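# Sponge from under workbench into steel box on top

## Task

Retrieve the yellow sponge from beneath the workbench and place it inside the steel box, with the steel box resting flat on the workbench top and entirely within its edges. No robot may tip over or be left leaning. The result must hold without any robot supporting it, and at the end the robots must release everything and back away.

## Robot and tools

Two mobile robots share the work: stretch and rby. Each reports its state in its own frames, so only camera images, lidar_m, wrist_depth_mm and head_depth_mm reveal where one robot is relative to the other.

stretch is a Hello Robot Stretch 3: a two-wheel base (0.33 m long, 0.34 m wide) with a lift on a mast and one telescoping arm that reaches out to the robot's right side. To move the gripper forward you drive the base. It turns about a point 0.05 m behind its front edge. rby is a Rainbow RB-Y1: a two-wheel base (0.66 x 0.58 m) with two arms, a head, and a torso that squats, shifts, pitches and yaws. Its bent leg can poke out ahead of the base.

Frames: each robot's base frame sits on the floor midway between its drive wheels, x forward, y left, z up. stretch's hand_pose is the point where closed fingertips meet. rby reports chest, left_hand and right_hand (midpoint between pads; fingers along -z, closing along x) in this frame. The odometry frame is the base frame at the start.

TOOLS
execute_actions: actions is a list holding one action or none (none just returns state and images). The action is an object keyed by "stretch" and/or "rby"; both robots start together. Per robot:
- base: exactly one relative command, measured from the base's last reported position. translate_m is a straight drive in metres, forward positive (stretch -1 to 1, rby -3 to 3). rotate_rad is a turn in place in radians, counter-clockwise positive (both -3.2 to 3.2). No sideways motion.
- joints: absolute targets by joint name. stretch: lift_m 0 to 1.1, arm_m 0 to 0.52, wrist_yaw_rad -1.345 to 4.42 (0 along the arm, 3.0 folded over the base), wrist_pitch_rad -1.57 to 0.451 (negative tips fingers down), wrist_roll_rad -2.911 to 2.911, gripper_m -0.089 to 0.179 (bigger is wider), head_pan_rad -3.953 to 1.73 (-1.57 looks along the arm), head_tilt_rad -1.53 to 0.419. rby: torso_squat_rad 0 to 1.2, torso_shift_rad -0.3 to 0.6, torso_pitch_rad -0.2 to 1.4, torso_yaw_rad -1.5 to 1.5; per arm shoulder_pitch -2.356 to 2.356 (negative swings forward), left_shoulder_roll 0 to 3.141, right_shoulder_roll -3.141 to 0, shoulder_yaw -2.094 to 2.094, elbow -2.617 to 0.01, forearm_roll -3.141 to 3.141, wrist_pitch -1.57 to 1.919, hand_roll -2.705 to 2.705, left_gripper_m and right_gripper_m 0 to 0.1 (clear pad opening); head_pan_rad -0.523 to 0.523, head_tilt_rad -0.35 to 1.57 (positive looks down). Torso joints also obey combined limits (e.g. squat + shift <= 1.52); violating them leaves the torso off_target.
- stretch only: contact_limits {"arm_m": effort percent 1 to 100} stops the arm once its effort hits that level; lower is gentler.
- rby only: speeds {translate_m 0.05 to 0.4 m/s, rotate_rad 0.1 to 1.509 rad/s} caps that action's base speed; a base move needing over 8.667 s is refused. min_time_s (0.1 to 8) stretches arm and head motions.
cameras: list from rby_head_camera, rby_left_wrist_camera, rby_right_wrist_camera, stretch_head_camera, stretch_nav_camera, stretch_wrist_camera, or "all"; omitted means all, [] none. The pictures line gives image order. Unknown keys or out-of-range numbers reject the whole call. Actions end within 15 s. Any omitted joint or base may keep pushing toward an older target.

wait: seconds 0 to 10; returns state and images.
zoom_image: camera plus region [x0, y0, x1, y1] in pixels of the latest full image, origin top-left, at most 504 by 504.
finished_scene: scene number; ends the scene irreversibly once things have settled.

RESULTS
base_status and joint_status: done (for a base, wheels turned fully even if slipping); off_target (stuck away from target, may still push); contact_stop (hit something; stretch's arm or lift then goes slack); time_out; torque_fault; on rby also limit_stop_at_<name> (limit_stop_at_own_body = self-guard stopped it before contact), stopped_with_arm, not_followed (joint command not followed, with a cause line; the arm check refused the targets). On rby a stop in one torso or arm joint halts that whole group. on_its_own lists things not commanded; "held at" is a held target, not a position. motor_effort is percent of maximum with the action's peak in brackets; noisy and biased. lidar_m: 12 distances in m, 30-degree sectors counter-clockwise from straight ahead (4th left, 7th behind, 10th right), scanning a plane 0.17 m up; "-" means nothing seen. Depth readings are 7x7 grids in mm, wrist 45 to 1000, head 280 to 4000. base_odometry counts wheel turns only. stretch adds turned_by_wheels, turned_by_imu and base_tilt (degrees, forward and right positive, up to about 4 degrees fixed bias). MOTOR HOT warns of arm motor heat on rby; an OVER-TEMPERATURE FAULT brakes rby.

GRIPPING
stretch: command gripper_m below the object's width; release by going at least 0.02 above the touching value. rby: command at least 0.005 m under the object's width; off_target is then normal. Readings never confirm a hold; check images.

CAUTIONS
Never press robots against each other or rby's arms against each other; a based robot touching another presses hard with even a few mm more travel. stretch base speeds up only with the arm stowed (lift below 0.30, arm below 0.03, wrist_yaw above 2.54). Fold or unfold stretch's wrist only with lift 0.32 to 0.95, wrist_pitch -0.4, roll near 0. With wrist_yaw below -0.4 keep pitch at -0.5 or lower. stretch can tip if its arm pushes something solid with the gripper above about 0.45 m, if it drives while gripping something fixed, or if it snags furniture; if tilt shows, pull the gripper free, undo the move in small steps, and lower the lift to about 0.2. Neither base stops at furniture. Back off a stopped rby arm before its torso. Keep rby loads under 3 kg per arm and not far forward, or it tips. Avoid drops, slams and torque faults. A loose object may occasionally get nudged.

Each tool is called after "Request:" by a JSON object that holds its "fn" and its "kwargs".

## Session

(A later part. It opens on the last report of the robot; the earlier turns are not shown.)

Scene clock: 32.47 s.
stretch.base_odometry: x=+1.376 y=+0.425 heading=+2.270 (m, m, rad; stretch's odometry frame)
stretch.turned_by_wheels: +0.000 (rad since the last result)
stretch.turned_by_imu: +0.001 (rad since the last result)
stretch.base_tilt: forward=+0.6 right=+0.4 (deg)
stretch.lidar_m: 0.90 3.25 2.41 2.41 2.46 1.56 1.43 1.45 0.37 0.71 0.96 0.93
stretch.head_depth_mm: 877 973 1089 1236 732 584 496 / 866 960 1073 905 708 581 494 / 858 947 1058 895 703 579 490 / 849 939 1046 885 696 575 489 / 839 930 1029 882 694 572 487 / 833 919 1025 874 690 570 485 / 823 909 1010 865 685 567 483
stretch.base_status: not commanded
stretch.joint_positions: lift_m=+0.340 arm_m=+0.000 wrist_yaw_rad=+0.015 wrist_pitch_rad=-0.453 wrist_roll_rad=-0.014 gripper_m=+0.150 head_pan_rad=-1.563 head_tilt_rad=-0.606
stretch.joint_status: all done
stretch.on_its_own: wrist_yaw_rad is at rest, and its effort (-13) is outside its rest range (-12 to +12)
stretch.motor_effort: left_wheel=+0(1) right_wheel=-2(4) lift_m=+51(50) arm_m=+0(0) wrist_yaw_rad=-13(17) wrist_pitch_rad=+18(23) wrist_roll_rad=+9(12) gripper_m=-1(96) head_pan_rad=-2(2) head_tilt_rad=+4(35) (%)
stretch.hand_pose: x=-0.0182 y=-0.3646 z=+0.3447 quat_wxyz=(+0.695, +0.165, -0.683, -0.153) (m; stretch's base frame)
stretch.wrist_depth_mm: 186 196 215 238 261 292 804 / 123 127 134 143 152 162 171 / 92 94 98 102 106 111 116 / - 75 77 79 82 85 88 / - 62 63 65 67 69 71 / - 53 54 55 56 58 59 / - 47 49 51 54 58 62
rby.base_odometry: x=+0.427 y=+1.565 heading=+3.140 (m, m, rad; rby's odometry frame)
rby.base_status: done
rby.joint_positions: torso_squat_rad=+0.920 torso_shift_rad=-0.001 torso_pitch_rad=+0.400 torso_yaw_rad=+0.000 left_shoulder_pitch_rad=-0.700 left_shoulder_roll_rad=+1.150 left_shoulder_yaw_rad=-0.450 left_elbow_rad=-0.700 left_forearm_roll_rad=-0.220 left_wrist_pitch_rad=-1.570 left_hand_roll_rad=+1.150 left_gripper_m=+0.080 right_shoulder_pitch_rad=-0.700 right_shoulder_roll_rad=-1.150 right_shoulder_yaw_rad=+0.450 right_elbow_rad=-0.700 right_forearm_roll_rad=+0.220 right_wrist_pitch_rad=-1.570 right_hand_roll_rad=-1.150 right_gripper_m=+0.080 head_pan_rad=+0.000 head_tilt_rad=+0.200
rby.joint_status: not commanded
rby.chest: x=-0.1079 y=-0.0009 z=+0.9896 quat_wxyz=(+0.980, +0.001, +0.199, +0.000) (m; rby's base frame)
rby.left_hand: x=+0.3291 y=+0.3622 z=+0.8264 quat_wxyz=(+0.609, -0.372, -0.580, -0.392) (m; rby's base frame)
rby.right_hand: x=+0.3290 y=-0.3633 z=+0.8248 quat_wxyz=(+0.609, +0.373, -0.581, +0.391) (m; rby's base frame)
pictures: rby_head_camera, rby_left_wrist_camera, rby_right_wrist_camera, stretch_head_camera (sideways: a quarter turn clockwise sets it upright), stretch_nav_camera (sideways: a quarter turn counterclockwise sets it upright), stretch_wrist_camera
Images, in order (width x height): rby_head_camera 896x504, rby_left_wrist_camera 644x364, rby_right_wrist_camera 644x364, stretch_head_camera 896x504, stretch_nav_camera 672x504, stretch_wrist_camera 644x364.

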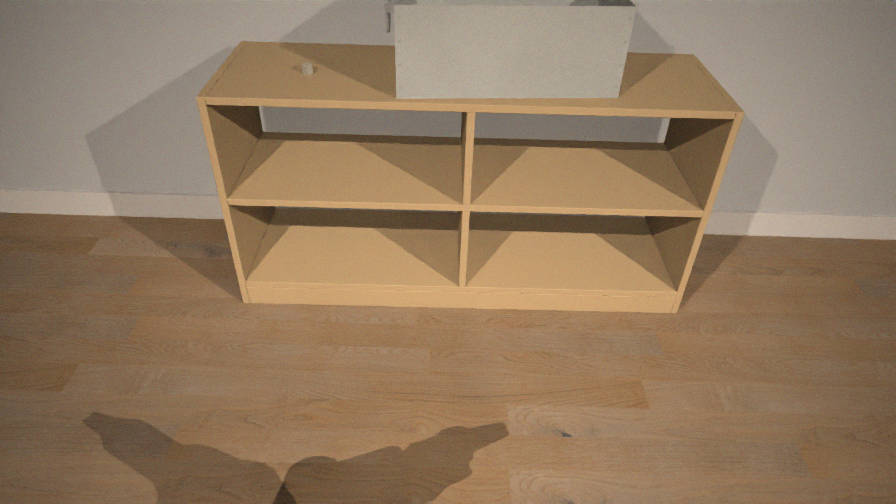

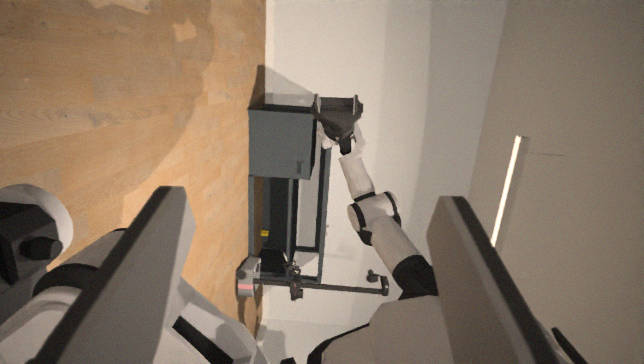

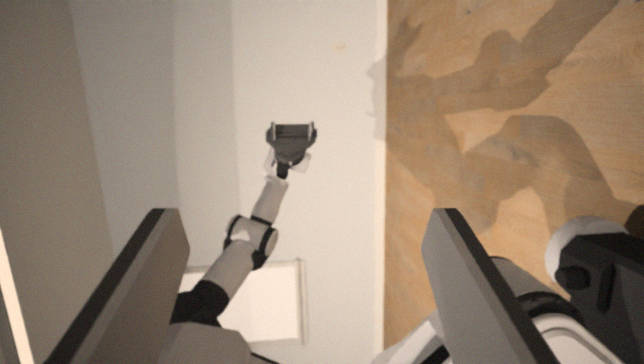

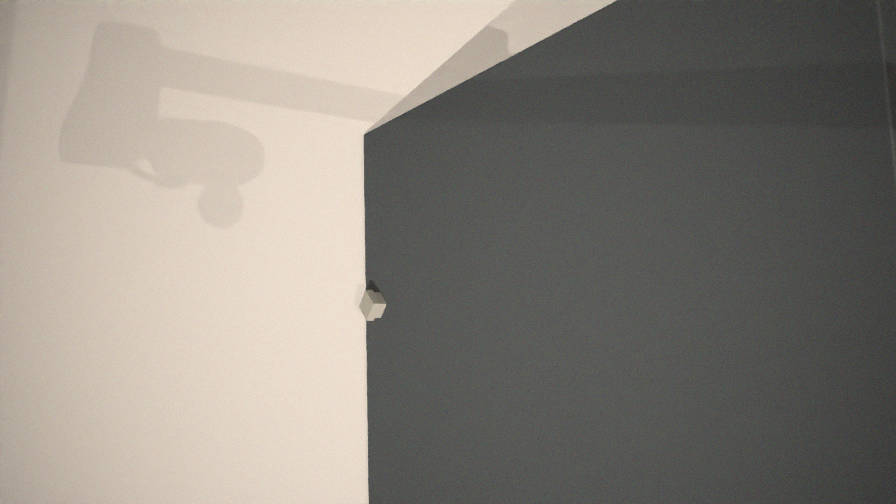

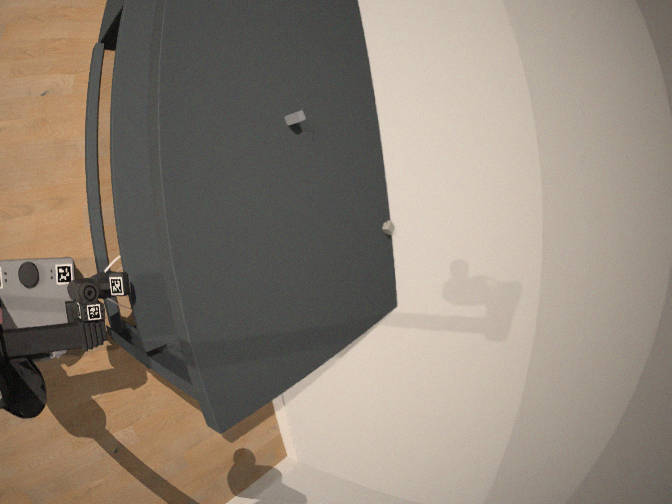

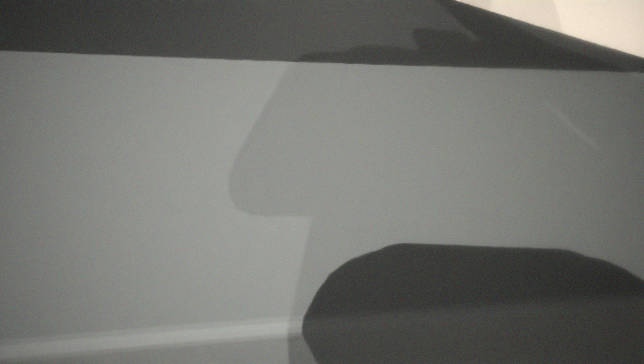

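Request:
{"fn": "execute_actions", "kwargs": {"actions": [{"stretch":{"joints":{"lift_m":0.42}},"rby":{"base":{"rotate_rad":-0.28}}}], "cameras": []}}

Request:
{"fn": "execute_actions", "kwargs": {"actions": [{"stretch":{"joints":{"wrist_yaw_rad":1.6,"gripper_m":0.05}},"rby":{"base":{"translate_m":0.3}}}], "cameras": []}}

Request:
{"fn": "execute_actions", "kwargs": {"actions": [{"stretch":{"joints":{"lift_m":0.12,"wrist_pitch_rad":-0.3}},"rby":{"base":{"rotate_rad":0.24},"joints":{"torso_squat_rad":0.98,"torso_pitch_rad":0.52,"left_hand_roll_rad":1.03,"right_hand_roll_rad":-1.03}}}]}}

Scene clock: 35.20 s.
stretch.base_odometry: x=+1.376 y=+0.425 heading=+2.269 (m, m, rad; stretch's odometry frame)
stretch.turned_by_wheels: +0.000 (rad since the last result)
stretch.turned_by_imu: +0.000 (rad since the last result)
stretch.base_tilt: forward=+0.6 right=+0.1 (deg)
stretch.lidar_m: 0.90 3.24 2.49 2.51 2.47 1.55 1.43 1.44 0.37 0.71 0.96 0.93
stretch.head_depth_mm: 876 971 1088 1233 733 585 495 / 867 960 1071 906 706 583 493 / 859 949 1058 893 705 579 492 / 849 941 1047 890 699 575 490 / 840 929 1026 883 696 573 489 / 834 919 1022 876 691 569 485 / 825 908 1009 870 685 567 484
stretch.base_status: not commanded
stretch.joint_positions: lift_m=+0.361 arm_m=+0.000 wrist_yaw_rad=+0.005 wrist_pitch_rad=-0.542 wrist_roll_rad=-0.064 gripper_m=+0.150 head_pan_rad=-1.563 head_tilt_rad=-0.605
stretch.joint_status: lift_m contact_stop (moved +0.021 of +0.080)
stretch.on_its_own: lift_m is slack since a contact_stop, until your next command for it (your +0.420 is given up); wrist_pitch_rad is at rest, and its effort (+50) is outside its rest range (-20 to +32)
stretch.motor_effort: left_wheel=-1(1) right_wheel=+8(8) lift_m=+44(84) arm_m=+0(1) wrist_yaw_rad=-5(14) wrist_pitch_rad=+50(65) wrist_roll_rad=+31(31) gripper_m=+0(2) head_pan_rad=-3(3) head_tilt_rad=+3(4) (%)
stretch.hand_pose: x=-0.0205 y=-0.3517 z=+0.3465 quat_wxyz=(+0.703, +0.197, -0.658, -0.182) (m; stretch's base frame)
stretch.wrist_depth_mm: 147 158 173 193 213 241 812 / 114 118 128 138 149 160 176 / 92 96 101 107 113 121 129 / - 79 83 87 92 97 102 / - 69 71 74 77 80 84 / - 60 62 64 66 69 72 / - 58 61 65 69 74 78
rby.base_odometry: x=+0.427 y=+1.565 heading=+2.860 (m, m, rad; rby's odometry frame)
rby.base_status: done
rby.joint_positions: torso_squat_rad=+0.920 torso_shift_rad=-0.001 torso_pitch_rad=+0.400 torso_yaw_rad=+0.000 left_shoulder_pitch_rad=-0.700 left_shoulder_roll_rad=+1.150 left_shoulder_yaw_rad=-0.450 left_elbow_rad=-0.700 left_forearm_roll_rad=-0.220 left_wrist_pitch_rad=-1.570 left_hand_roll_rad=+1.150 left_gripper_m=+0.080 right_shoulder_pitch_rad=-0.700 right_shoulder_roll_rad=-1.150 right_shoulder_yaw_rad=+0.450 right_elbow_rad=-0.700 right_forearm_roll_rad=+0.220 right_wrist_pitch_rad=-1.570 right_hand_roll_rad=-1.150 right_gripper_m=+0.080 head_pan_rad=+0.000 head_tilt_rad=+0.200
rby.joint_status: not commanded
rby.chest: x=-0.1079 y=-0.0009 z=+0.9896 quat_wxyz=(+0.980, +0.001, +0.199, +0.000) (m; rby's base frame)
rby.left_hand: x=+0.3291 y=+0.3622 z=+0.8264 quat_wxyz=(+0.609, -0.372, -0.580, -0.392) (m; rby's base frame)
rby.right_hand: x=+0.3290 y=-0.3633 z=+0.8248 quat_wxyz=(+0.609, +0.373, -0.581, +0.391) (m; rby's base frame)
pictures: none
No camera images: the call's "cameras" was empty. Leave "cameras" out to get every camera's image.

not run: a stop came earlier in this reply.

not run: a stop came earlier in this reply.

Request:
{"fn": "execute_actions", "kwargs": {"actions": [{"stretch":{"joints":{"lift_m":0.28,"wrist_pitch_rad":-0.4,"head_tilt_rad":-1.0}},"rby":{"base":{"translate_m":0.3}}}], "cameras": ["stretch_head_camera","stretch_nav_camera","stretch_wrist_camera","rby_left_wrist_camera"]}}

Scene clock: 37.50 s.
stretch.base_odometry: x=+1.376 y=+0.425 heading=+2.270 (m, m, rad; stretch's odometry frame)
stretch.turned_by_wheels: +0.000 (rad since the last result)
stretch.turned_by_imu: +0.001 (rad since the last result)
stretch.base_tilt: forward=+0.6 right=+0.4 (deg)
stretch.lidar_m: 0.90 3.25 2.56 4.87 2.46 1.56 1.43 1.44 0.37 0.71 0.96 0.93
stretch.head_depth_mm: 985 1112 677 591 560 1228 1113 / 920 786 673 591 551 1174 1128 / 913 783 671 587 548 1191 - / 908 779 667 586 546 850 - / 891 775 665 584 536 1165 1108 / 897 772 664 581 535 1146 1103 / 891 768 661 579 532 1126 1098
stretch.base_status: not commanded
stretch.joint_positions: lift_m=+0.280 arm_m=+0.000 wrist_yaw_rad=+0.003 wrist_pitch_rad=-0.421 wrist_roll_rad=+0.004 gripper_m=+0.150 head_pan_rad=-1.563 head_tilt_rad=-0.987
stretch.joint_status: all done
stretch.motor_effort: left_wheel=-1(1) right_wheel=+2(8) lift_m=+32(42) arm_m=+1(0) wrist_yaw_rad=-3(7) wrist_pitch_rad=+7(48) wrist_roll_rad=+2(30) gripper_m=+1(0) head_pan_rad=-2(2) head_tilt_rad=-8(41) (%)
stretch.hand_pose: x=-0.0209 y=-0.3688 z=+0.2924 quat_wxyz=(+0.691, +0.148, -0.692, -0.147) (m; stretch's base frame)
stretch.wrist_depth_mm: - - - - - - - / - - - - - - - / 719 747 788 833 550 337 237 / 746 751 755 781 558 340 249 / 588 633 628 634 576 330 249 / 518 507 529 529 530 - 252 / 426 438 455 465 461 377 219
rby.base_odometry: x=+0.138 y=+1.648 heading=+2.861 (m, m, rad; rby's odometry frame)
rby.base_status: done
rby.joint_positions: torso_squat_rad=+0.920 torso_shift_rad=-0.001 torso_pitch_rad=+0.400 torso_yaw_rad=+0.000 left_shoulder_pitch_rad=-0.700 left_shoulder_roll_rad=+1.150 left_shoulder_yaw_rad=-0.450 left_elbow_rad=-0.700 left_forearm_roll_rad=-0.220 left_wrist_pitch_rad=-1.570 left_hand_roll_rad=+1.150 left_gripper_m=+0.080 right_shoulder_pitch_rad=-0.700 right_shoulder_roll_rad=-1.150 right_shoulder_yaw_rad=+0.450 right_elbow_rad=-0.700 right_forearm_roll_rad=+0.220 right_wrist_pitch_rad=-1.570 right_hand_roll_rad=-1.150 right_gripper_m=+0.080 head_pan_rad=+0.000 head_tilt_rad=+0.200
rby.joint_status: not commanded
rby.chest: x=-0.1078 y=-0.0009 z=+0.9896 quat_wxyz=(+0.980, +0.001, +0.199, +0.000) (m; rby's base frame)
rby.left_hand: x=+0.3291 y=+0.3622 z=+0.8263 quat_wxyz=(+0.609, -0.372, -0.580, -0.392) (m; rby's base frame)
rby.right_hand: x=+0.3291 y=-0.3633 z=+0.8248 quat_wxyz=(+0.609, +0.373, -0.581, +0.391) (m; rby's base frame)
pictures: rby_left_wrist_camera, stretch_head_camera (sideways: a quarter turn clockwise sets it upright), stretch_nav_camera (sideways: a quarter turn counterclockwise sets it upright), stretch_wrist_camera
Images, in order (width x height): rby_left_wrist_camera 644x364, stretch_head_camera 896x504, stretch_nav_camera 672x504, stretch_wrist_camera 644x364.

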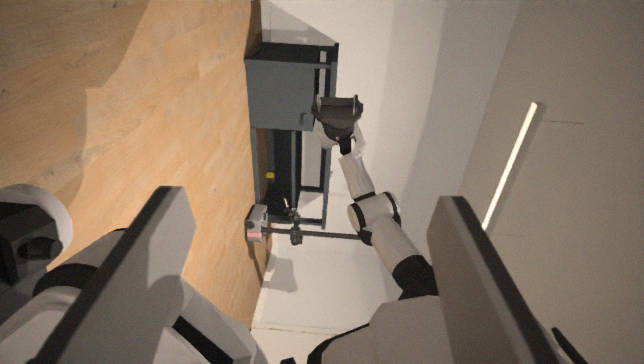

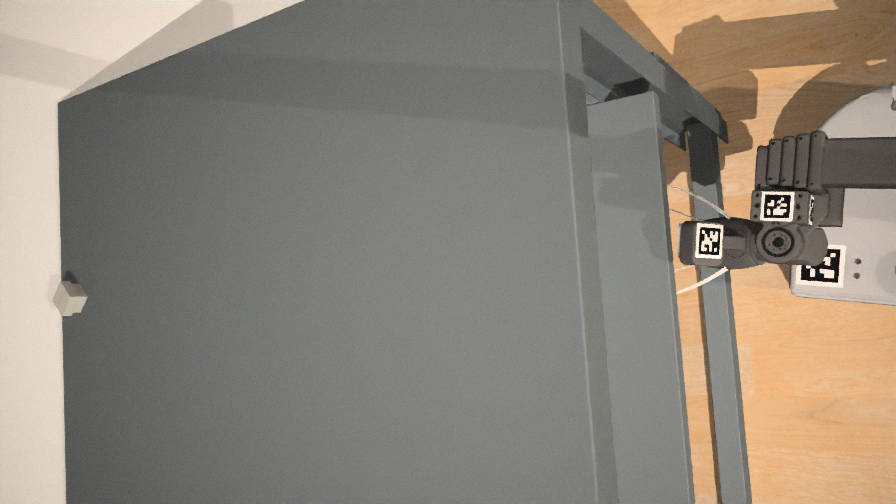

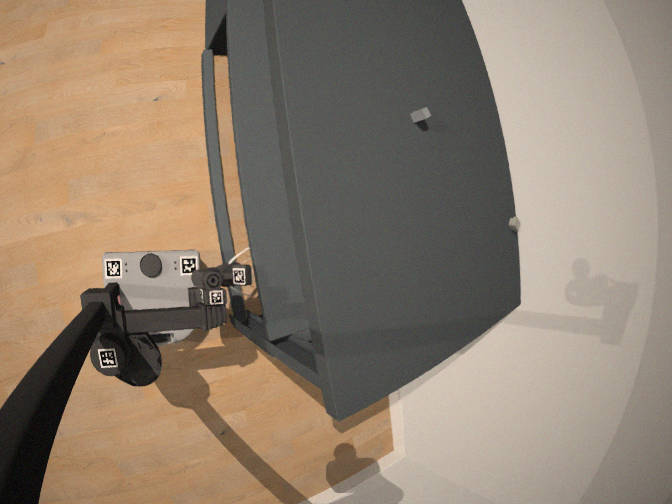

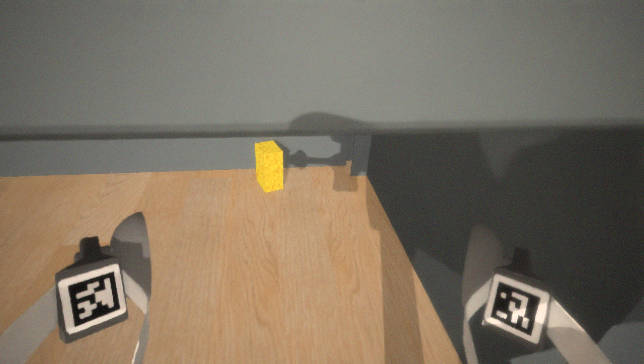

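Request:
{"fn": "execute_actions", "kwargs": {"actions": [{"stretch":{"base":{"translate_m":0.07},"joints":{"lift_m":0.11,"wrist_pitch_rad":-0.3}},"rby":{"base":{"rotate_rad":0.24},"joints":{"torso_squat_rad":0.98,"torso_pitch_rad":0.52,"left_hand_roll_rad":1.03,"right_hand_roll_rad":-1.03}}}], "cameras": []}}

Request:
{"fn": "execute_actions", "kwargs": {"actions": [{"stretch":{"joints":{"arm_m":0.35}},"rby":{"base":{"translate_m":0.3}}}], "cameras": ["stretch_wrist_camera","rby_head_camera","rby_left_wrist_camera","rby_right_wrist_camera"]}}

Scene clock: 40.40 s.
stretch.base_odometry: x=+1.331 y=+0.479 heading=+2.270 (m, m, rad; stretch's odometry frame)
stretch.turned_by_wheels: +0.000 (rad since the last result)
stretch.turned_by_imu: +0.001 (rad since the last result)
stretch.base_tilt: forward=+0.6 right=+0.3 (deg)
stretch.lidar_m: 0.83 3.18 2.46 2.71 2.59 1.63 1.50 0.44 0.41 0.95 0.95 0.85
stretch.head_depth_mm: 934 789 677 592 553 1175 1114 / 918 786 675 589 548 1173 1134 / 912 784 671 586 540 1171 - / 895 778 667 586 538 1170 - / 899 776 666 583 535 1145 1104 / 890 773 664 581 526 1130 1101 / 879 769 660 579 524 1129 1097
stretch.base_status: done
stretch.joint_positions: lift_m=+0.110 arm_m=+0.000 wrist_yaw_rad=+0.002 wrist_pitch_rad=-0.321 wrist_roll_rad=+0.004 gripper_m=+0.150 head_pan_rad=-1.563 head_tilt_rad=-0.988
stretch.joint_status: all done
stretch.motor_effort: left_wheel=-1(4) right_wheel=+0(5) lift_m=+32(32) arm_m=+1(0) wrist_yaw_rad=-2(3) wrist_pitch_rad=+8(5) wrist_roll_rad=+2(2) gripper_m=+0(0) head_pan_rad=-2(2) head_tilt_rad=-8(8) (%)
stretch.hand_pose: x=-0.0209 y=-0.3802 z=+0.1452 quat_wxyz=(+0.697, +0.114, -0.699, -0.113) (m; stretch's base frame)
stretch.wrist_depth_mm: 597 615 635 666 662 432 318 / 628 647 680 705 688 427 313 / 655 689 693 738 700 434 318 / 527 543 559 575 589 440 324 / 425 425 435 445 459 421 317 / 351 339 352 360 367 - 321 / 280 295 297 302 307 303 301
rby.base_odometry: x=+0.138 y=+1.648 heading=+3.101 (m, m, rad; rby's odometry frame)
rby.base_status: done
rby.joint_positions: torso_squat_rad=+0.980 torso_shift_rad=-0.001 torso_pitch_rad=+0.520 torso_yaw_rad=+0.000 left_shoulder_pitch_rad=-0.700 left_shoulder_roll_rad=+1.150 left_shoulder_yaw_rad=-0.450 left_elbow_rad=-0.700 left_forearm_roll_rad=-0.220 left_wrist_pitch_rad=-1.570 left_hand_roll_rad=+1.030 left_gripper_m=+0.080 right_shoulder_pitch_rad=-0.700 right_shoulder_roll_rad=-1.150 right_shoulder_yaw_rad=+0.450 right_elbow_rad=-0.700 right_forearm_roll_rad=+0.220 right_wrist_pitch_rad=-1.570 right_hand_roll_rad=-1.030 right_gripper_m=+0.080 head_pan_rad=+0.000 head_tilt_rad=+0.200
rby.joint_status: all done
rby.chest: x=-0.0745 y=-0.0009 z=+0.9389 quat_wxyz=(+0.966, +0.001, +0.257, +0.000) (m; rby's base frame)
rby.left_hand: x=+0.3397 y=+0.3623 z=+0.7245 quat_wxyz=(+0.620, -0.362, -0.565, -0.407) (m; rby's base frame)
rby.right_hand: x=+0.3396 y=-0.3632 z=+0.7230 quat_wxyz=(+0.619, +0.363, -0.566, +0.406) (m; rby's base frame)
pictures: none
No camera images: the call's "cameras" was empty. Leave "cameras" out to get every camera's image.

Scene clock: 44.20 s.
stretch.base_odometry: x=+1.331 y=+0.479 heading=+2.270 (m, m, rad; stretch's odometry frame)
stretch.turned_by_wheels: +0.000 (rad since the last result)
stretch.turned_by_imu: +0.001 (rad since the last result)
stretch.base_tilt: forward=+0.7 right=+0.4 (deg)
stretch.lidar_m: 0.83 3.18 2.60 4.87 2.58 1.63 1.50 0.43 0.41 0.88 0.95 0.85
stretch.head_depth_mm: 936 790 676 591 552 1179 1119 / 917 786 673 590 548 1174 1126 / 912 782 671 587 541 1161 - / 896 780 668 586 538 1167 - / 899 774 665 583 536 1151 1104 / 888 773 662 580 526 1130 1102 / 881 768 659 580 524 1129 1100
stretch.base_status: not commanded
stretch.joint_positions: lift_m=+0.110 arm_m=+0.350 wrist_yaw_rad=+0.002 wrist_pitch_rad=-0.321 wrist_roll_rad=+0.005 gripper_m=+0.150 head_pan_rad=-1.563 head_tilt_rad=-0.988
stretch.joint_status: all done
stretch.motor_effort: left_wheel=-1(1) right_wheel=+0(1) lift_m=+32(32) arm_m=+4(4) wrist_yaw_rad=-2(4) wrist_pitch_rad=+8(7) wrist_roll_rad=+1(2) gripper_m=+1(1) head_pan_rad=-2(3) head_tilt_rad=-8(9) (%)
stretch.hand_pose: x=-0.0211 y=-0.7302 z=+0.1453 quat_wxyz=(+0.697, +0.113, -0.699, -0.113) (m; stretch's base frame)
stretch.wrist_depth_mm: 295 301 319 332 346 322 255 / 314 330 341 350 370 333 256 / 331 345 365 381 395 349 257 / 359 368 382 402 428 360 259 / 381 392 405 402 440 340 260 / 344 335 348 340 361 - 262 / 281 292 296 302 303 300 254
rby.base_odometry: x=-0.161 y=+1.660 heading=+3.101 (m, m, rad; rby's odometry frame)
rby.base_status: done
rby.joint_positions: torso_squat_rad=+0.980 torso_shift_rad=-0.001 torso_pitch_rad=+0.520 torso_yaw_rad=+0.000 left_shoulder_pitch_rad=-0.700 left_shoulder_roll_rad=+1.150 left_shoulder_yaw_rad=-0.450 left_elbow_rad=-0.700 left_forearm_roll_rad=-0.220 left_wrist_pitch_rad=-1.570 left_hand_roll_rad=+1.030 left_gripper_m=+0.080 right_shoulder_pitch_rad=-0.700 right_shoulder_roll_rad=-1.150 right_shoulder_yaw_rad=+0.450 right_elbow_rad=-0.700 right_forearm_roll_rad=+0.220 right_wrist_pitch_rad=-1.570 right_hand_roll_rad=-1.030 right_gripper_m=+0.080 head_pan_rad=+0.000 head_tilt_rad=+0.200
rby.joint_status: not commanded
rby.chest: x=-0.0745 y=-0.0009 z=+0.9389 quat_wxyz=(+0.966, +0.001, +0.257, +0.000) (m; rby's base frame)
rby.left_hand: x=+0.3397 y=+0.3623 z=+0.7245 quat_wxyz=(+0.620, -0.361, -0.565, -0.407) (m; rby's base frame)
rby.right_hand: x=+0.3396 y=-0.3632 z=+0.7230 quat_wxyz=(+0.619, +0.363, -0.566, +0.406) (m; rby's base frame)
pictures: rby_head_camera, rby_left_wrist_camera, rby_right_wrist_camera, stretch_wrist_camera
Images, in order (width x height): rby_head_camera 896x504, rby_left_wrist_camera 644x364, rby_right_wrist_camera 644x364, stretch_wrist_camera 644x364.

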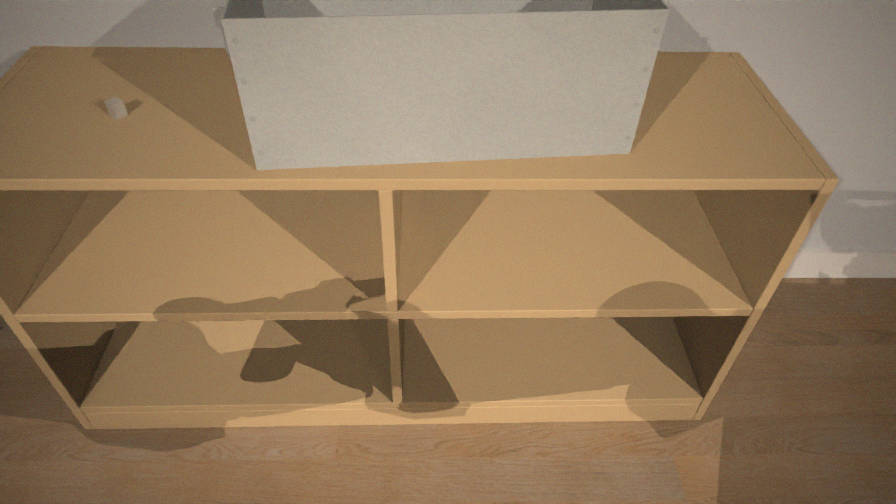

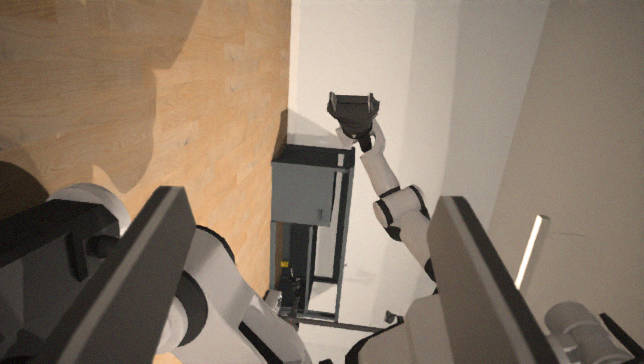

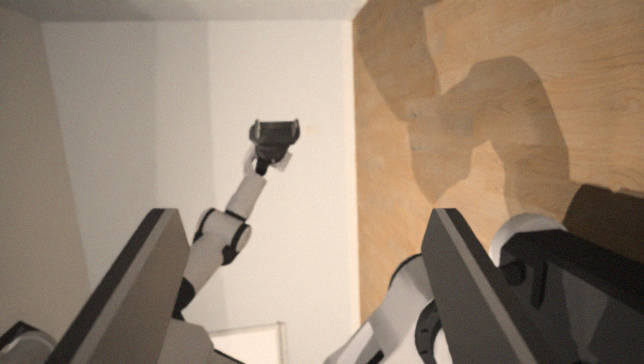

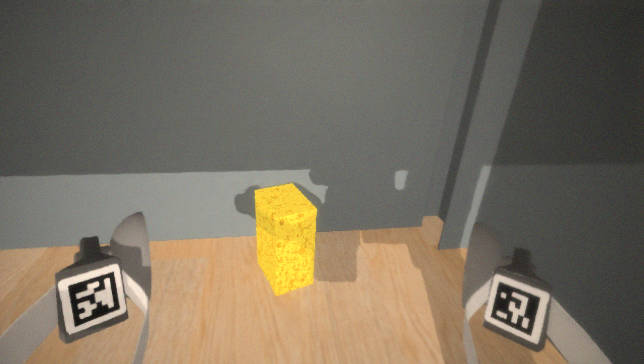

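Request:
{"fn": "execute_actions", "kwargs": {"actions": [{"stretch":{"base":{"translate_m":0.02},"joints":{"lift_m":0.03,"wrist_pitch_rad":-0.42,"arm_m":0.46}},"rby":{"base":{"translate_m":0.22},"speeds":{"translate_m":0.15}}}], "cameras": ["stretch_wrist_camera","rby_head_camera","rby_left_wrist_camera","rby_right_wrist_camera"]}}

Scene clock: 47.17 s.
stretch.base_odometry: x=+1.318 y=+0.494 heading=+2.270 (m, m, rad; stretch's odometry frame)
stretch.turned_by_wheels: +0.000 (rad since the last result)
stretch.turned_by_imu: +0.000 (rad since the last result)
stretch.base_tilt: forward=+0.5 right=+0.3 (deg)
stretch.lidar_m: 0.81 3.17 2.70 4.88 2.62 1.65 1.52 0.43 0.43 0.93 0.95 0.83
stretch.head_depth_mm: 928 789 677 592 552 1172 1114 / 920 786 674 589 542 1180 1128 / 911 782 671 587 539 1167 - / 895 780 669 586 538 1164 - / 893 774 666 584 528 1145 1106 / 886 771 662 581 525 1134 1101 / 878 770 648 580 524 841 1099
stretch.base_status: done
stretch.joint_positions: lift_m=+0.030 arm_m=+0.460 wrist_yaw_rad=+0.002 wrist_pitch_rad=-0.433 wrist_roll_rad=+0.005 gripper_m=+0.150 head_pan_rad=-1.563 head_tilt_rad=-0.988
stretch.joint_status: all done
stretch.motor_effort: left_wheel=-1(4) right_wheel=+1(5) lift_m=+32(32) arm_m=+3(5) wrist_yaw_rad=-2(2) wrist_pitch_rad=+5(6) wrist_roll_rad=+1(1) gripper_m=-1(0) head_pan_rad=-3(2) head_tilt_rad=-7(8) (%)
stretch.hand_pose: x=-0.0212 y=-0.8271 z=+0.0396 quat_wxyz=(+0.689, +0.152, -0.692, -0.152) (m; stretch's base frame)
stretch.wrist_depth_mm: 206 211 220 228 240 250 254 / 221 228 237 245 259 273 234 / 240 247 254 174 283 305 247 / 255 264 270 182 299 310 261 / 228 236 235 202 247 256 247 / - 194 200 204 206 - 214 / 164 171 173 175 177 176 187
rby.base_odometry: x=-0.381 y=+1.669 heading=+3.102 (m, m, rad; rby's odometry frame)
rby.base_status: done
rby.joint_positions: torso_squat_rad=+0.980 torso_shift_rad=-0.001 torso_pitch_rad=+0.520 torso_yaw_rad=+0.000 left_shoulder_pitch_rad=-0.700 left_shoulder_roll_rad=+1.150 left_shoulder_yaw_rad=-0.450 left_elbow_rad=-0.700 left_forearm_roll_rad=-0.220 left_wrist_pitch_rad=-1.570 left_hand_roll_rad=+1.030 left_gripper_m=+0.080 right_shoulder_pitch_rad=-0.700 right_shoulder_roll_rad=-1.150 right_shoulder_yaw_rad=+0.450 right_elbow_rad=-0.700 right_forearm_roll_rad=+0.220 right_wrist_pitch_rad=-1.570 right_hand_roll_rad=-1.030 right_gripper_m=+0.080 head_pan_rad=+0.000 head_tilt_rad=+0.200
rby.joint_status: not commanded
rby.chest: x=-0.0745 y=-0.0009 z=+0.9389 quat_wxyz=(+0.966, +0.001, +0.257, +0.000) (m; rby's base frame)
rby.left_hand: x=+0.3397 y=+0.3623 z=+0.7245 quat_wxyz=(+0.620, -0.361, -0.565, -0.407) (m; rby's base frame)
rby.right_hand: x=+0.3396 y=-0.3632 z=+0.7230 quat_wxyz=(+0.619, +0.363, -0.566, +0.406) (m; rby's base frame)
pictures: rby_head_camera, rby_left_wrist_camera, rby_right_wrist_camera, stretch_wrist_camera
Images, in order (width x height): rby_head_camera 896x504, rby_left_wrist_camera 644x364, rby_right_wrist_camera 644x364, stretch_wrist_camera 644x364.

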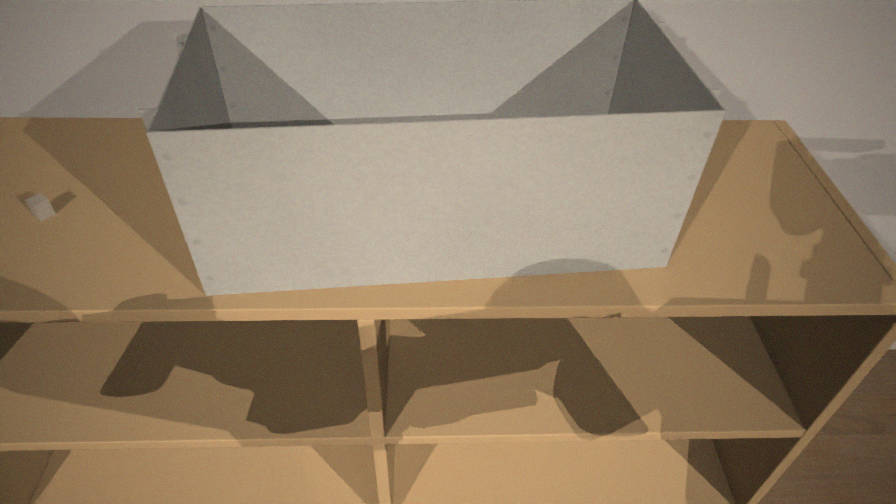

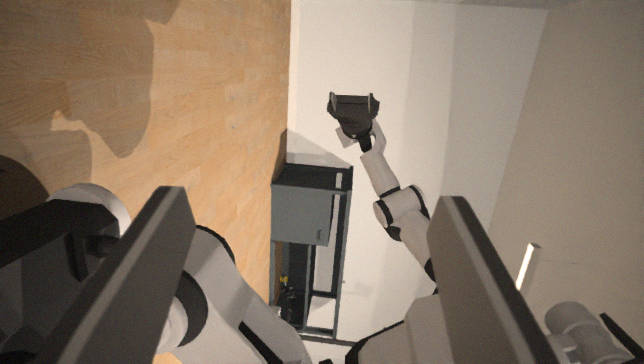

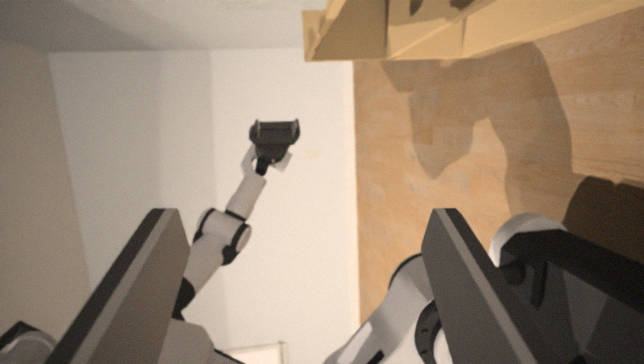

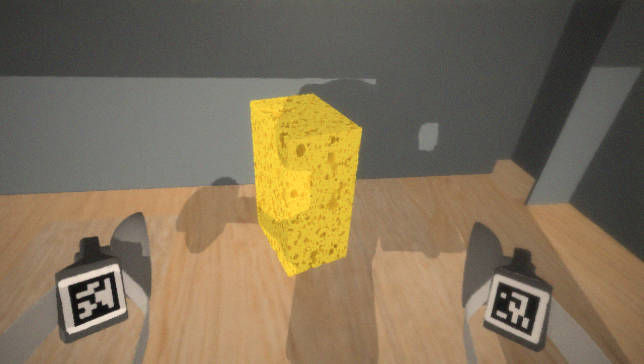

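Request:
{"fn": "execute_actions", "kwargs": {"actions": [{"stretch":{"joints":{"arm_m":0.52}},"rby":{"base":{"rotate_rad":0.06},"joints":{"torso_squat_rad":0.94,"head_tilt_rad":0.4}}}], "cameras": []}}

Request:
{"fn": "execute_actions", "kwargs": {"actions": [{"stretch":{"joints":{"gripper_m":0.03}},"rby":{"base":{"translate_m":0.2},"speeds":{"translate_m":0.1}}}], "cameras": ["stretch_wrist_camera","rby_head_camera","rby_left_wrist_camera","rby_right_wrist_camera"]}}

Scene clock: 49.23 s.
stretch.base_odometry: x=+1.318 y=+0.494 heading=+2.270 (m, m, rad; stretch's odometry frame)
stretch.turned_by_wheels: +0.000 (rad since the last result)
stretch.turned_by_imu: +0.000 (rad since the last result)
stretch.base_tilt: forward=+0.5 right=+0.3 (deg)
stretch.lidar_m: 0.81 3.17 2.68 4.88 2.62 1.65 1.52 0.43 0.42 0.93 0.95 0.83
stretch.head_depth_mm: 928 790 677 592 551 1175 1113 / 916 787 673 589 541 1180 1130 / 911 781 672 587 540 1166 - / 895 779 668 585 538 1165 - / 893 775 666 583 528 1148 1103 / 886 771 663 581 527 1130 1102 / 879 768 648 580 523 843 1099
stretch.base_status: not commanded
stretch.joint_positions: lift_m=+0.030 arm_m=+0.519 wrist_yaw_rad=+0.002 wrist_pitch_rad=-0.433 wrist_roll_rad=+0.005 gripper_m=+0.150 head_pan_rad=-1.563 head_tilt_rad=-0.988
stretch.joint_status: all done
stretch.motor_effort: left_wheel=-1(1) right_wheel=+0(0) lift_m=+32(32) arm_m=+4(5) wrist_yaw_rad=-2(2) wrist_pitch_rad=+5(5) wrist_roll_rad=+1(1) gripper_m=+1(1) head_pan_rad=-3(2) head_tilt_rad=-8(8) (%)
stretch.hand_pose: x=-0.0212 y=-0.8869 z=+0.0396 quat_wxyz=(+0.689, +0.152, -0.692, -0.152) (m; stretch's base frame)
stretch.wrist_depth_mm: 156 160 166 172 180 188 197 / 167 172 178 186 194 205 220 / 181 187 193 201 213 226 240 / 195 203 152 131 238 249 248 / 212 221 219 119 245 255 230 / - 191 187 134 206 - 216 / 163 169 171 157 178 175 187
rby.base_odometry: x=-0.381 y=+1.669 heading=-3.122 (m, m, rad; rby's odometry frame)
rby.base_status: done
rby.joint_positions: torso_squat_rad=+0.940 torso_shift_rad=-0.001 torso_pitch_rad=+0.520 torso_yaw_rad=+0.000 left_shoulder_pitch_rad=-0.700 left_shoulder_roll_rad=+1.150 left_shoulder_yaw_rad=-0.450 left_elbow_rad=-0.700 left_forearm_roll_rad=-0.220 left_wrist_pitch_rad=-1.570 left_hand_roll_rad=+1.030 left_gripper_m=+0.080 right_shoulder_pitch_rad=-0.700 right_shoulder_roll_rad=-1.150 right_shoulder_yaw_rad=+0.450 right_elbow_rad=-0.700 right_forearm_roll_rad=+0.220 right_wrist_pitch_rad=-1.570 right_hand_roll_rad=-1.030 right_gripper_m=+0.080 head_pan_rad=+0.000 head_tilt_rad=+0.400
rby.joint_status: all done
rby.chest: x=-0.0746 y=-0.0009 z=+0.9619 quat_wxyz=(+0.966, +0.001, +0.257, +0.000) (m; rby's base frame)
rby.left_hand: x=+0.3396 y=+0.3623 z=+0.7475 quat_wxyz=(+0.620, -0.361, -0.565, -0.407) (m; rby's base frame)
rby.right_hand: x=+0.3395 y=-0.3632 z=+0.7460 quat_wxyz=(+0.619, +0.363, -0.566, +0.406) (m; rby's base frame)
pictures: none
No camera images: the call's "cameras" was empty. Leave "cameras" out to get every camera's image.

Scene clock: 52.07 s.
stretch.base_odometry: x=+1.318 y=+0.494 heading=+2.270 (m, m, rad; stretch's odometry frame)
stretch.turned_by_wheels: +0.000 (rad since the last result)
stretch.turned_by_imu: +0.000 (rad since the last result)
stretch.base_tilt: forward=+0.7 right=+0.4 (deg)
stretch.lidar_m: 0.81 3.16 2.80 4.89 2.62 1.65 1.52 0.43 0.42 0.93 0.95 0.83
stretch.head_depth_mm: 929 788 676 591 551 1178 1116 / 918 787 673 588 542 1172 1127 / 910 782 671 588 539 1163 - / 894 778 668 585 537 1166 - / 894 775 666 583 528 1148 1102 / 887 771 661 582 525 1130 1100 / 878 767 649 580 524 842 1098
stretch.base_status: not commanded
stretch.joint_positions: lift_m=+0.030 arm_m=+0.519 wrist_yaw_rad=+0.002 wrist_pitch_rad=-0.433 wrist_roll_rad=+0.005 gripper_m=+0.030 head_pan_rad=-1.563 head_tilt_rad=-0.988
stretch.joint_status: all done
stretch.motor_effort: left_wheel=-1(1) right_wheel=+0(0) lift_m=+31(31) arm_m=+4(4) wrist_yaw_rad=-1(1) wrist_pitch_rad=+5(4) wrist_roll_rad=+1(1) gripper_m=-8(97) head_pan_rad=-2(2) head_tilt_rad=-8(8) (%)
stretch.hand_pose: x=-0.0212 y=-0.8869 z=+0.0396 quat_wxyz=(+0.689, +0.152, -0.692, -0.152) (m; stretch's base frame)
stretch.wrist_depth_mm: 155 160 165 172 179 187 197 / 170 172 179 187 197 204 222 / 180 186 193 197 214 225 239 / 196 204 207 129 237 251 248 / 215 219 226 120 248 250 231 / 194 198 - 135 216 209 214 / 170 170 170 154 173 181 183
rby.base_odometry: x=-0.581 y=+1.665 heading=-3.122 (m, m, rad; rby's odometry frame)
rby.base_status: done
rby.joint_positions: torso_squat_rad=+0.940 torso_shift_rad=-0.001 torso_pitch_rad=+0.520 torso_yaw_rad=+0.000 left_shoulder_pitch_rad=-0.700 left_shoulder_roll_rad=+1.150 left_shoulder_yaw_rad=-0.450 left_elbow_rad=-0.700 left_forearm_roll_rad=-0.220 left_wrist_pitch_rad=-1.570 left_hand_roll_rad=+1.030 left_gripper_m=+0.080 right_shoulder_pitch_rad=-0.700 right_shoulder_roll_rad=-1.150 right_shoulder_yaw_rad=+0.450 right_elbow_rad=-0.700 right_forearm_roll_rad=+0.220 right_wrist_pitch_rad=-1.570 right_hand_roll_rad=-1.030 right_gripper_m=+0.080 head_pan_rad=+0.000 head_tilt_rad=+0.400
rby.joint_status: not commanded
rby.chest: x=-0.0746 y=-0.0009 z=+0.9619 quat_wxyz=(+0.966, +0.001, +0.257, +0.000) (m; rby's base frame)
rby.left_hand: x=+0.3396 y=+0.3623 z=+0.7475 quat_wxyz=(+0.620, -0.361, -0.565, -0.407) (m; rby's base frame)
rby.right_hand: x=+0.3395 y=-0.3632 z=+0.7460 quat_wxyz=(+0.619, +0.363, -0.566, +0.406) (m; rby's base frame)
pictures: rby_head_camera, rby_left_wrist_camera, rby_right_wrist_camera, stretch_wrist_camera
Images, in order (width x height): rby_head_camera 896x504, rby_left_wrist_camera 644x364, rby_right_wrist_camera 644x364, stretch_wrist_camera 644x364.

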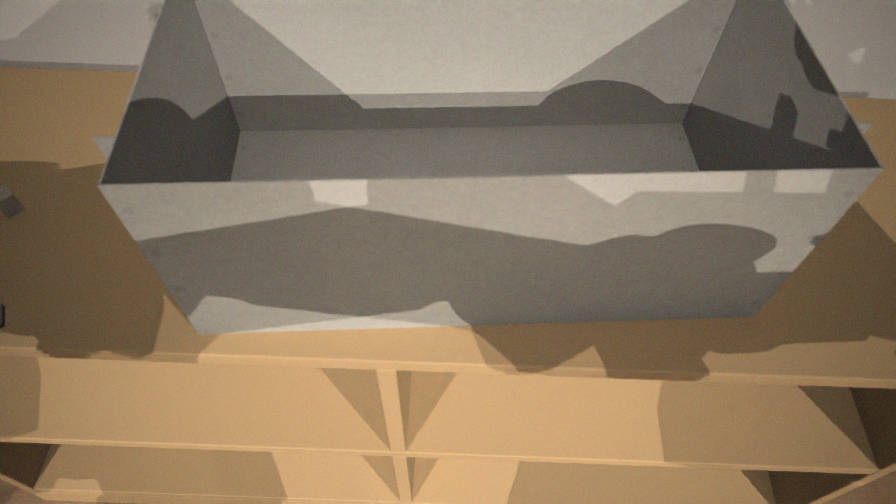

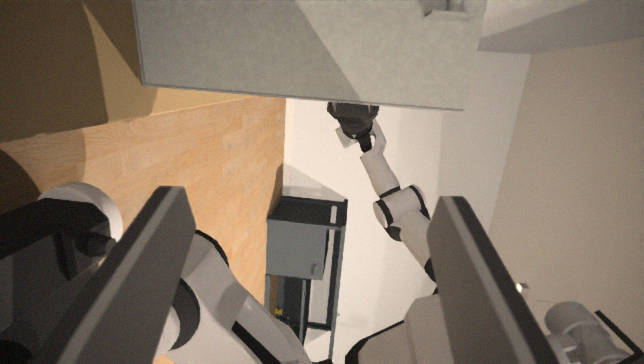

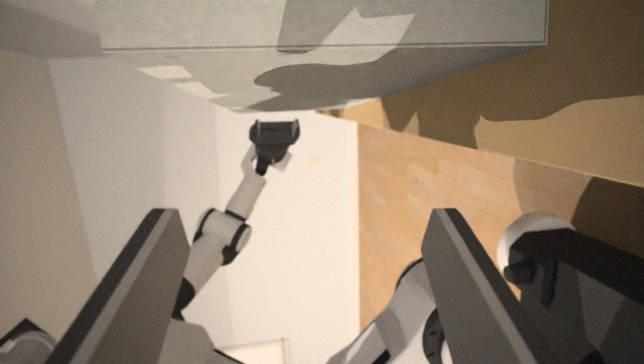

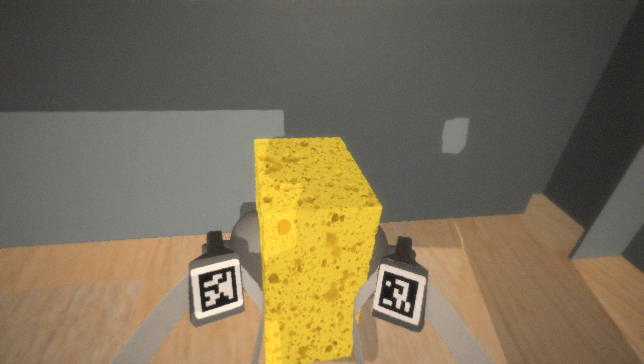

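Request:
{"fn": "execute_actions", "kwargs": {"actions": [{"stretch":{"joints":{"lift_m":0.09}},"rby":{"base":{"translate_m":0.1},"speeds":{"translate_m":0.08}}}], "cameras": []}}

Request:
{"fn": "execute_actions", "kwargs": {"actions": [{"stretch":{"joints":{"arm_m":0.04}},"rby":{"joints":{"head_tilt_rad":0.6}}}], "cameras": ["stretch_wrist_camera","rby_head_camera","rby_left_wrist_camera","rby_right_wrist_camera"]}}

Scene clock: 54.40 s.
stretch.base_odometry: x=+1.318 y=+0.494 heading=+2.270 (m, m, rad; stretch's odometry frame)
stretch.turned_by_wheels: +0.000 (rad since the last result)
stretch.turned_by_imu: +0.000 (rad since the last result)
stretch.base_tilt: forward=+0.7 right=+0.5 (deg)
stretch.lidar_m: 0.81 3.17 2.88 4.86 2.62 1.66 1.52 0.43 0.42 0.94 0.94 0.83
stretch.head_depth_mm: 928 789 676 592 552 1179 1118 / 917 784 673 589 541 1174 1134 / 909 784 670 586 539 1164 - / 893 778 667 584 538 1167 - / 894 776 665 583 529 1147 1106 / 885 771 664 581 526 1129 1103 / 878 768 647 579 524 843 1101
stretch.base_status: not commanded
stretch.joint_positions: lift_m=+0.090 arm_m=+0.519 wrist_yaw_rad=+0.002 wrist_pitch_rad=-0.434 wrist_roll_rad=+0.005 gripper_m=+0.030 head_pan_rad=-1.563 head_tilt_rad=-0.988
stretch.joint_status: all done
stretch.motor_effort: left_wheel=-1(1) right_wheel=+0(0) lift_m=+50(54) arm_m=+4(4) wrist_yaw_rad=-1(2) wrist_pitch_rad=+5(5) wrist_roll_rad=+1(1) gripper_m=-8(8) head_pan_rad=-3(3) head_tilt_rad=-8(8) (%)
stretch.hand_pose: x=-0.0212 y=-0.8868 z=+0.0988 quat_wxyz=(+0.689, +0.153, -0.692, -0.152) (m; stretch's base frame)
stretch.wrist_depth_mm: 155 160 166 172 179 187 195 / 168 172 178 187 195 206 220 / 180 186 192 199 214 224 238 / 197 202 208 129 235 248 251 / 215 224 227 120 260 293 232 / 237 245 - 134 287 287 245 / 231 232 233 154 238 250 244
rby.base_odometry: x=-0.681 y=+1.663 heading=-3.121 (m, m, rad; rby's odometry frame)
rby.base_status: done
rby.joint_positions: torso_squat_rad=+0.940 torso_shift_rad=-0.001 torso_pitch_rad=+0.520 torso_yaw_rad=+0.000 left_shoulder_pitch_rad=-0.700 left_shoulder_roll_rad=+1.150 left_shoulder_yaw_rad=-0.450 left_elbow_rad=-0.700 left_forearm_roll_rad=-0.220 left_wrist_pitch_rad=-1.570 left_hand_roll_rad=+1.030 left_gripper_m=+0.080 right_shoulder_pitch_rad=-0.700 right_shoulder_roll_rad=-1.150 right_shoulder_yaw_rad=+0.450 right_elbow_rad=-0.700 right_forearm_roll_rad=+0.220 right_wrist_pitch_rad=-1.570 right_hand_roll_rad=-1.030 right_gripper_m=+0.080 head_pan_rad=+0.000 head_tilt_rad=+0.400
rby.joint_status: not commanded
rby.chest: x=-0.0745 y=-0.0009 z=+0.9619 quat_wxyz=(+0.966, +0.001, +0.257, +0.000) (m; rby's base frame)
rby.left_hand: x=+0.3396 y=+0.3623 z=+0.7474 quat_wxyz=(+0.620, -0.361, -0.565, -0.407) (m; rby's base frame)
rby.right_hand: x=+0.3396 y=-0.3632 z=+0.7459 quat_wxyz=(+0.619, +0.363, -0.566, +0.406) (m; rby's base frame)
pictures: none
No camera images: the call's "cameras" was empty. Leave "cameras" out to get every camera's image.

Scene clock: 59.10 s.
stretch.base_odometry: x=+1.318 y=+0.494 heading=+2.270 (m, m, rad; stretch's odometry frame)
stretch.turned_by_wheels: +0.000 (rad since the last result)
stretch.turned_by_imu: +0.001 (rad since the last result)
stretch.base_tilt: forward=+0.6 right=+0.3 (deg)
stretch.lidar_m: 0.81 3.17 2.88 4.88 2.61 1.65 1.52 0.43 0.43 0.93 0.95 0.83
stretch.head_depth_mm: 929 790 676 592 552 1179 1115 / 916 789 673 589 542 1174 1130 / 911 783 671 588 539 1172 - / 893 778 669 587 537 1000 - / 894 776 667 584 529 1148 1105 / 887 770 663 581 526 1135 1100 / 880 767 648 579 524 841 1098
stretch.base_status: not commanded
stretch.joint_positions: lift_m=+0.090 arm_m=+0.040 wrist_yaw_rad=+0.001 wrist_pitch_rad=-0.434 wrist_roll_rad=+0.005 gripper_m=+0.030 head_pan_rad=-1.563 head_tilt_rad=-0.988
stretch.joint_status: all done
stretch.motor_effort: left_wheel=-1(1) right_wheel=+0(0) lift_m=+50(50) arm_m=-4(5) wrist_yaw_rad=-1(1) wrist_pitch_rad=+5(5) wrist_roll_rad=+2(1) gripper_m=-7(8) head_pan_rad=-3(3) head_tilt_rad=-8(8) (%)
stretch.hand_pose: x=-0.0212 y=-0.4076 z=+0.0987 quat_wxyz=(+0.689, +0.153, -0.692, -0.153) (m; stretch's base frame)
stretch.wrist_depth_mm: 557 584 602 628 644 454 331 / 618 610 643 662 674 449 333 / 486 501 519 529 551 466 333 / 383 389 391 129 421 417 336 / 317 324 333 120 336 350 329 / 268 273 - 134 298 289 298 / 231 234 234 154 241 250 255
rby.base_odometry: x=-0.681 y=+1.663 heading=-3.121 (m, m, rad; rby's odometry frame)
rby.base_status: not commanded
rby.joint_positions: torso_squat_rad=+0.940 torso_shift_rad=-0.001 torso_pitch_rad=+0.520 torso_yaw_rad=+0.000 left_shoulder_pitch_rad=-0.700 left_shoulder_roll_rad=+1.150 left_shoulder_yaw_rad=-0.450 left_elbow_rad=-0.700 left_forearm_roll_rad=-0.220 left_wrist_pitch_rad=-1.570 left_hand_roll_rad=+1.030 left_gripper_m=+0.080 right_shoulder_pitch_rad=-0.700 right_shoulder_roll_rad=-1.150 right_shoulder_yaw_rad=+0.450 right_elbow_rad=-0.700 right_forearm_roll_rad=+0.220 right_wrist_pitch_rad=-1.570 right_hand_roll_rad=-1.030 right_gripper_m=+0.080 head_pan_rad=+0.000 head_tilt_rad=+0.600
rby.joint_status: all done
rby.chest: x=-0.0746 y=-0.0009 z=+0.9619 quat_wxyz=(+0.966, +0.001, +0.257, +0.000) (m; rby's base frame)
rby.left_hand: x=+0.3396 y=+0.3623 z=+0.7474 quat_wxyz=(+0.620, -0.361, -0.565, -0.407) (m; rby's base frame)
rby.right_hand: x=+0.3396 y=-0.3632 z=+0.7459 quat_wxyz=(+0.619, +0.363, -0.566, +0.406) (m; rby's base frame)
pictures: rby_head_camera, rby_left_wrist_camera, rby_right_wrist_camera, stretch_wrist_camera
Images, in order (width x height): rby_head_camera 896x504, rby_left_wrist_camera 644x364, rby_right_wrist_camera 644x364, stretch_wrist_camera 644x364.

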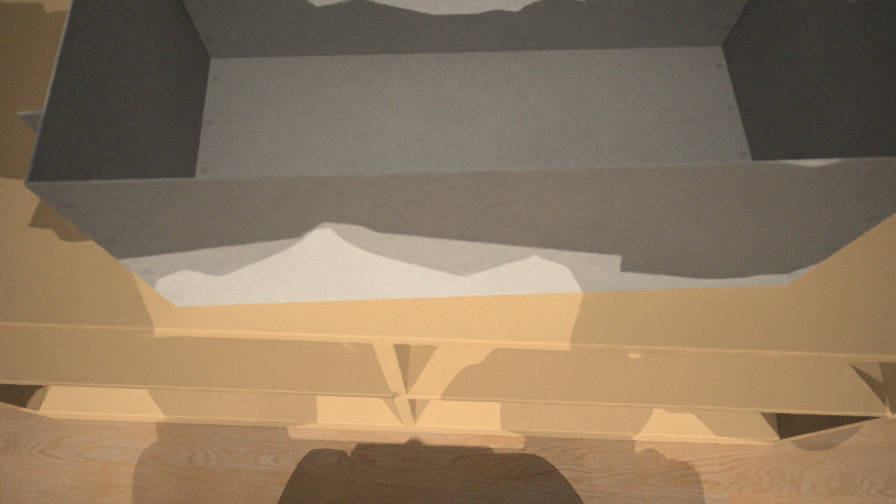

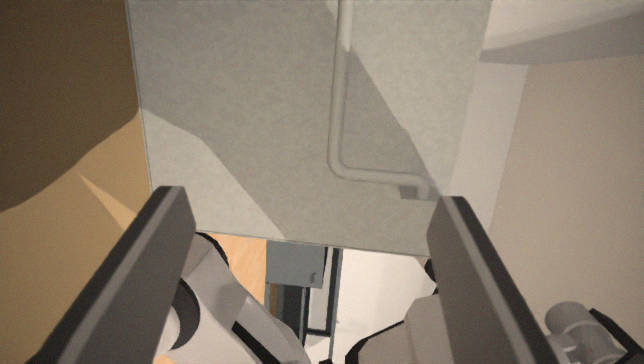

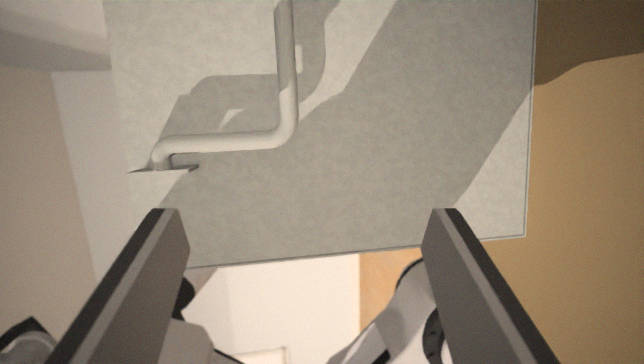

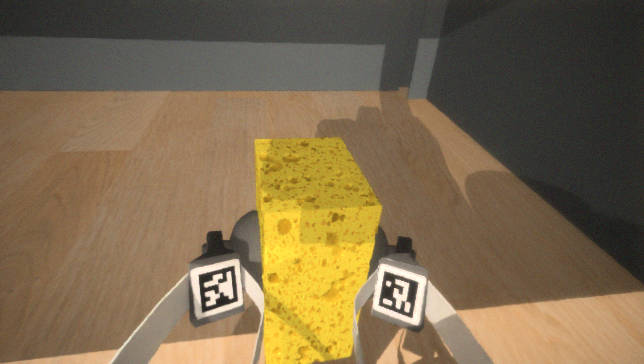

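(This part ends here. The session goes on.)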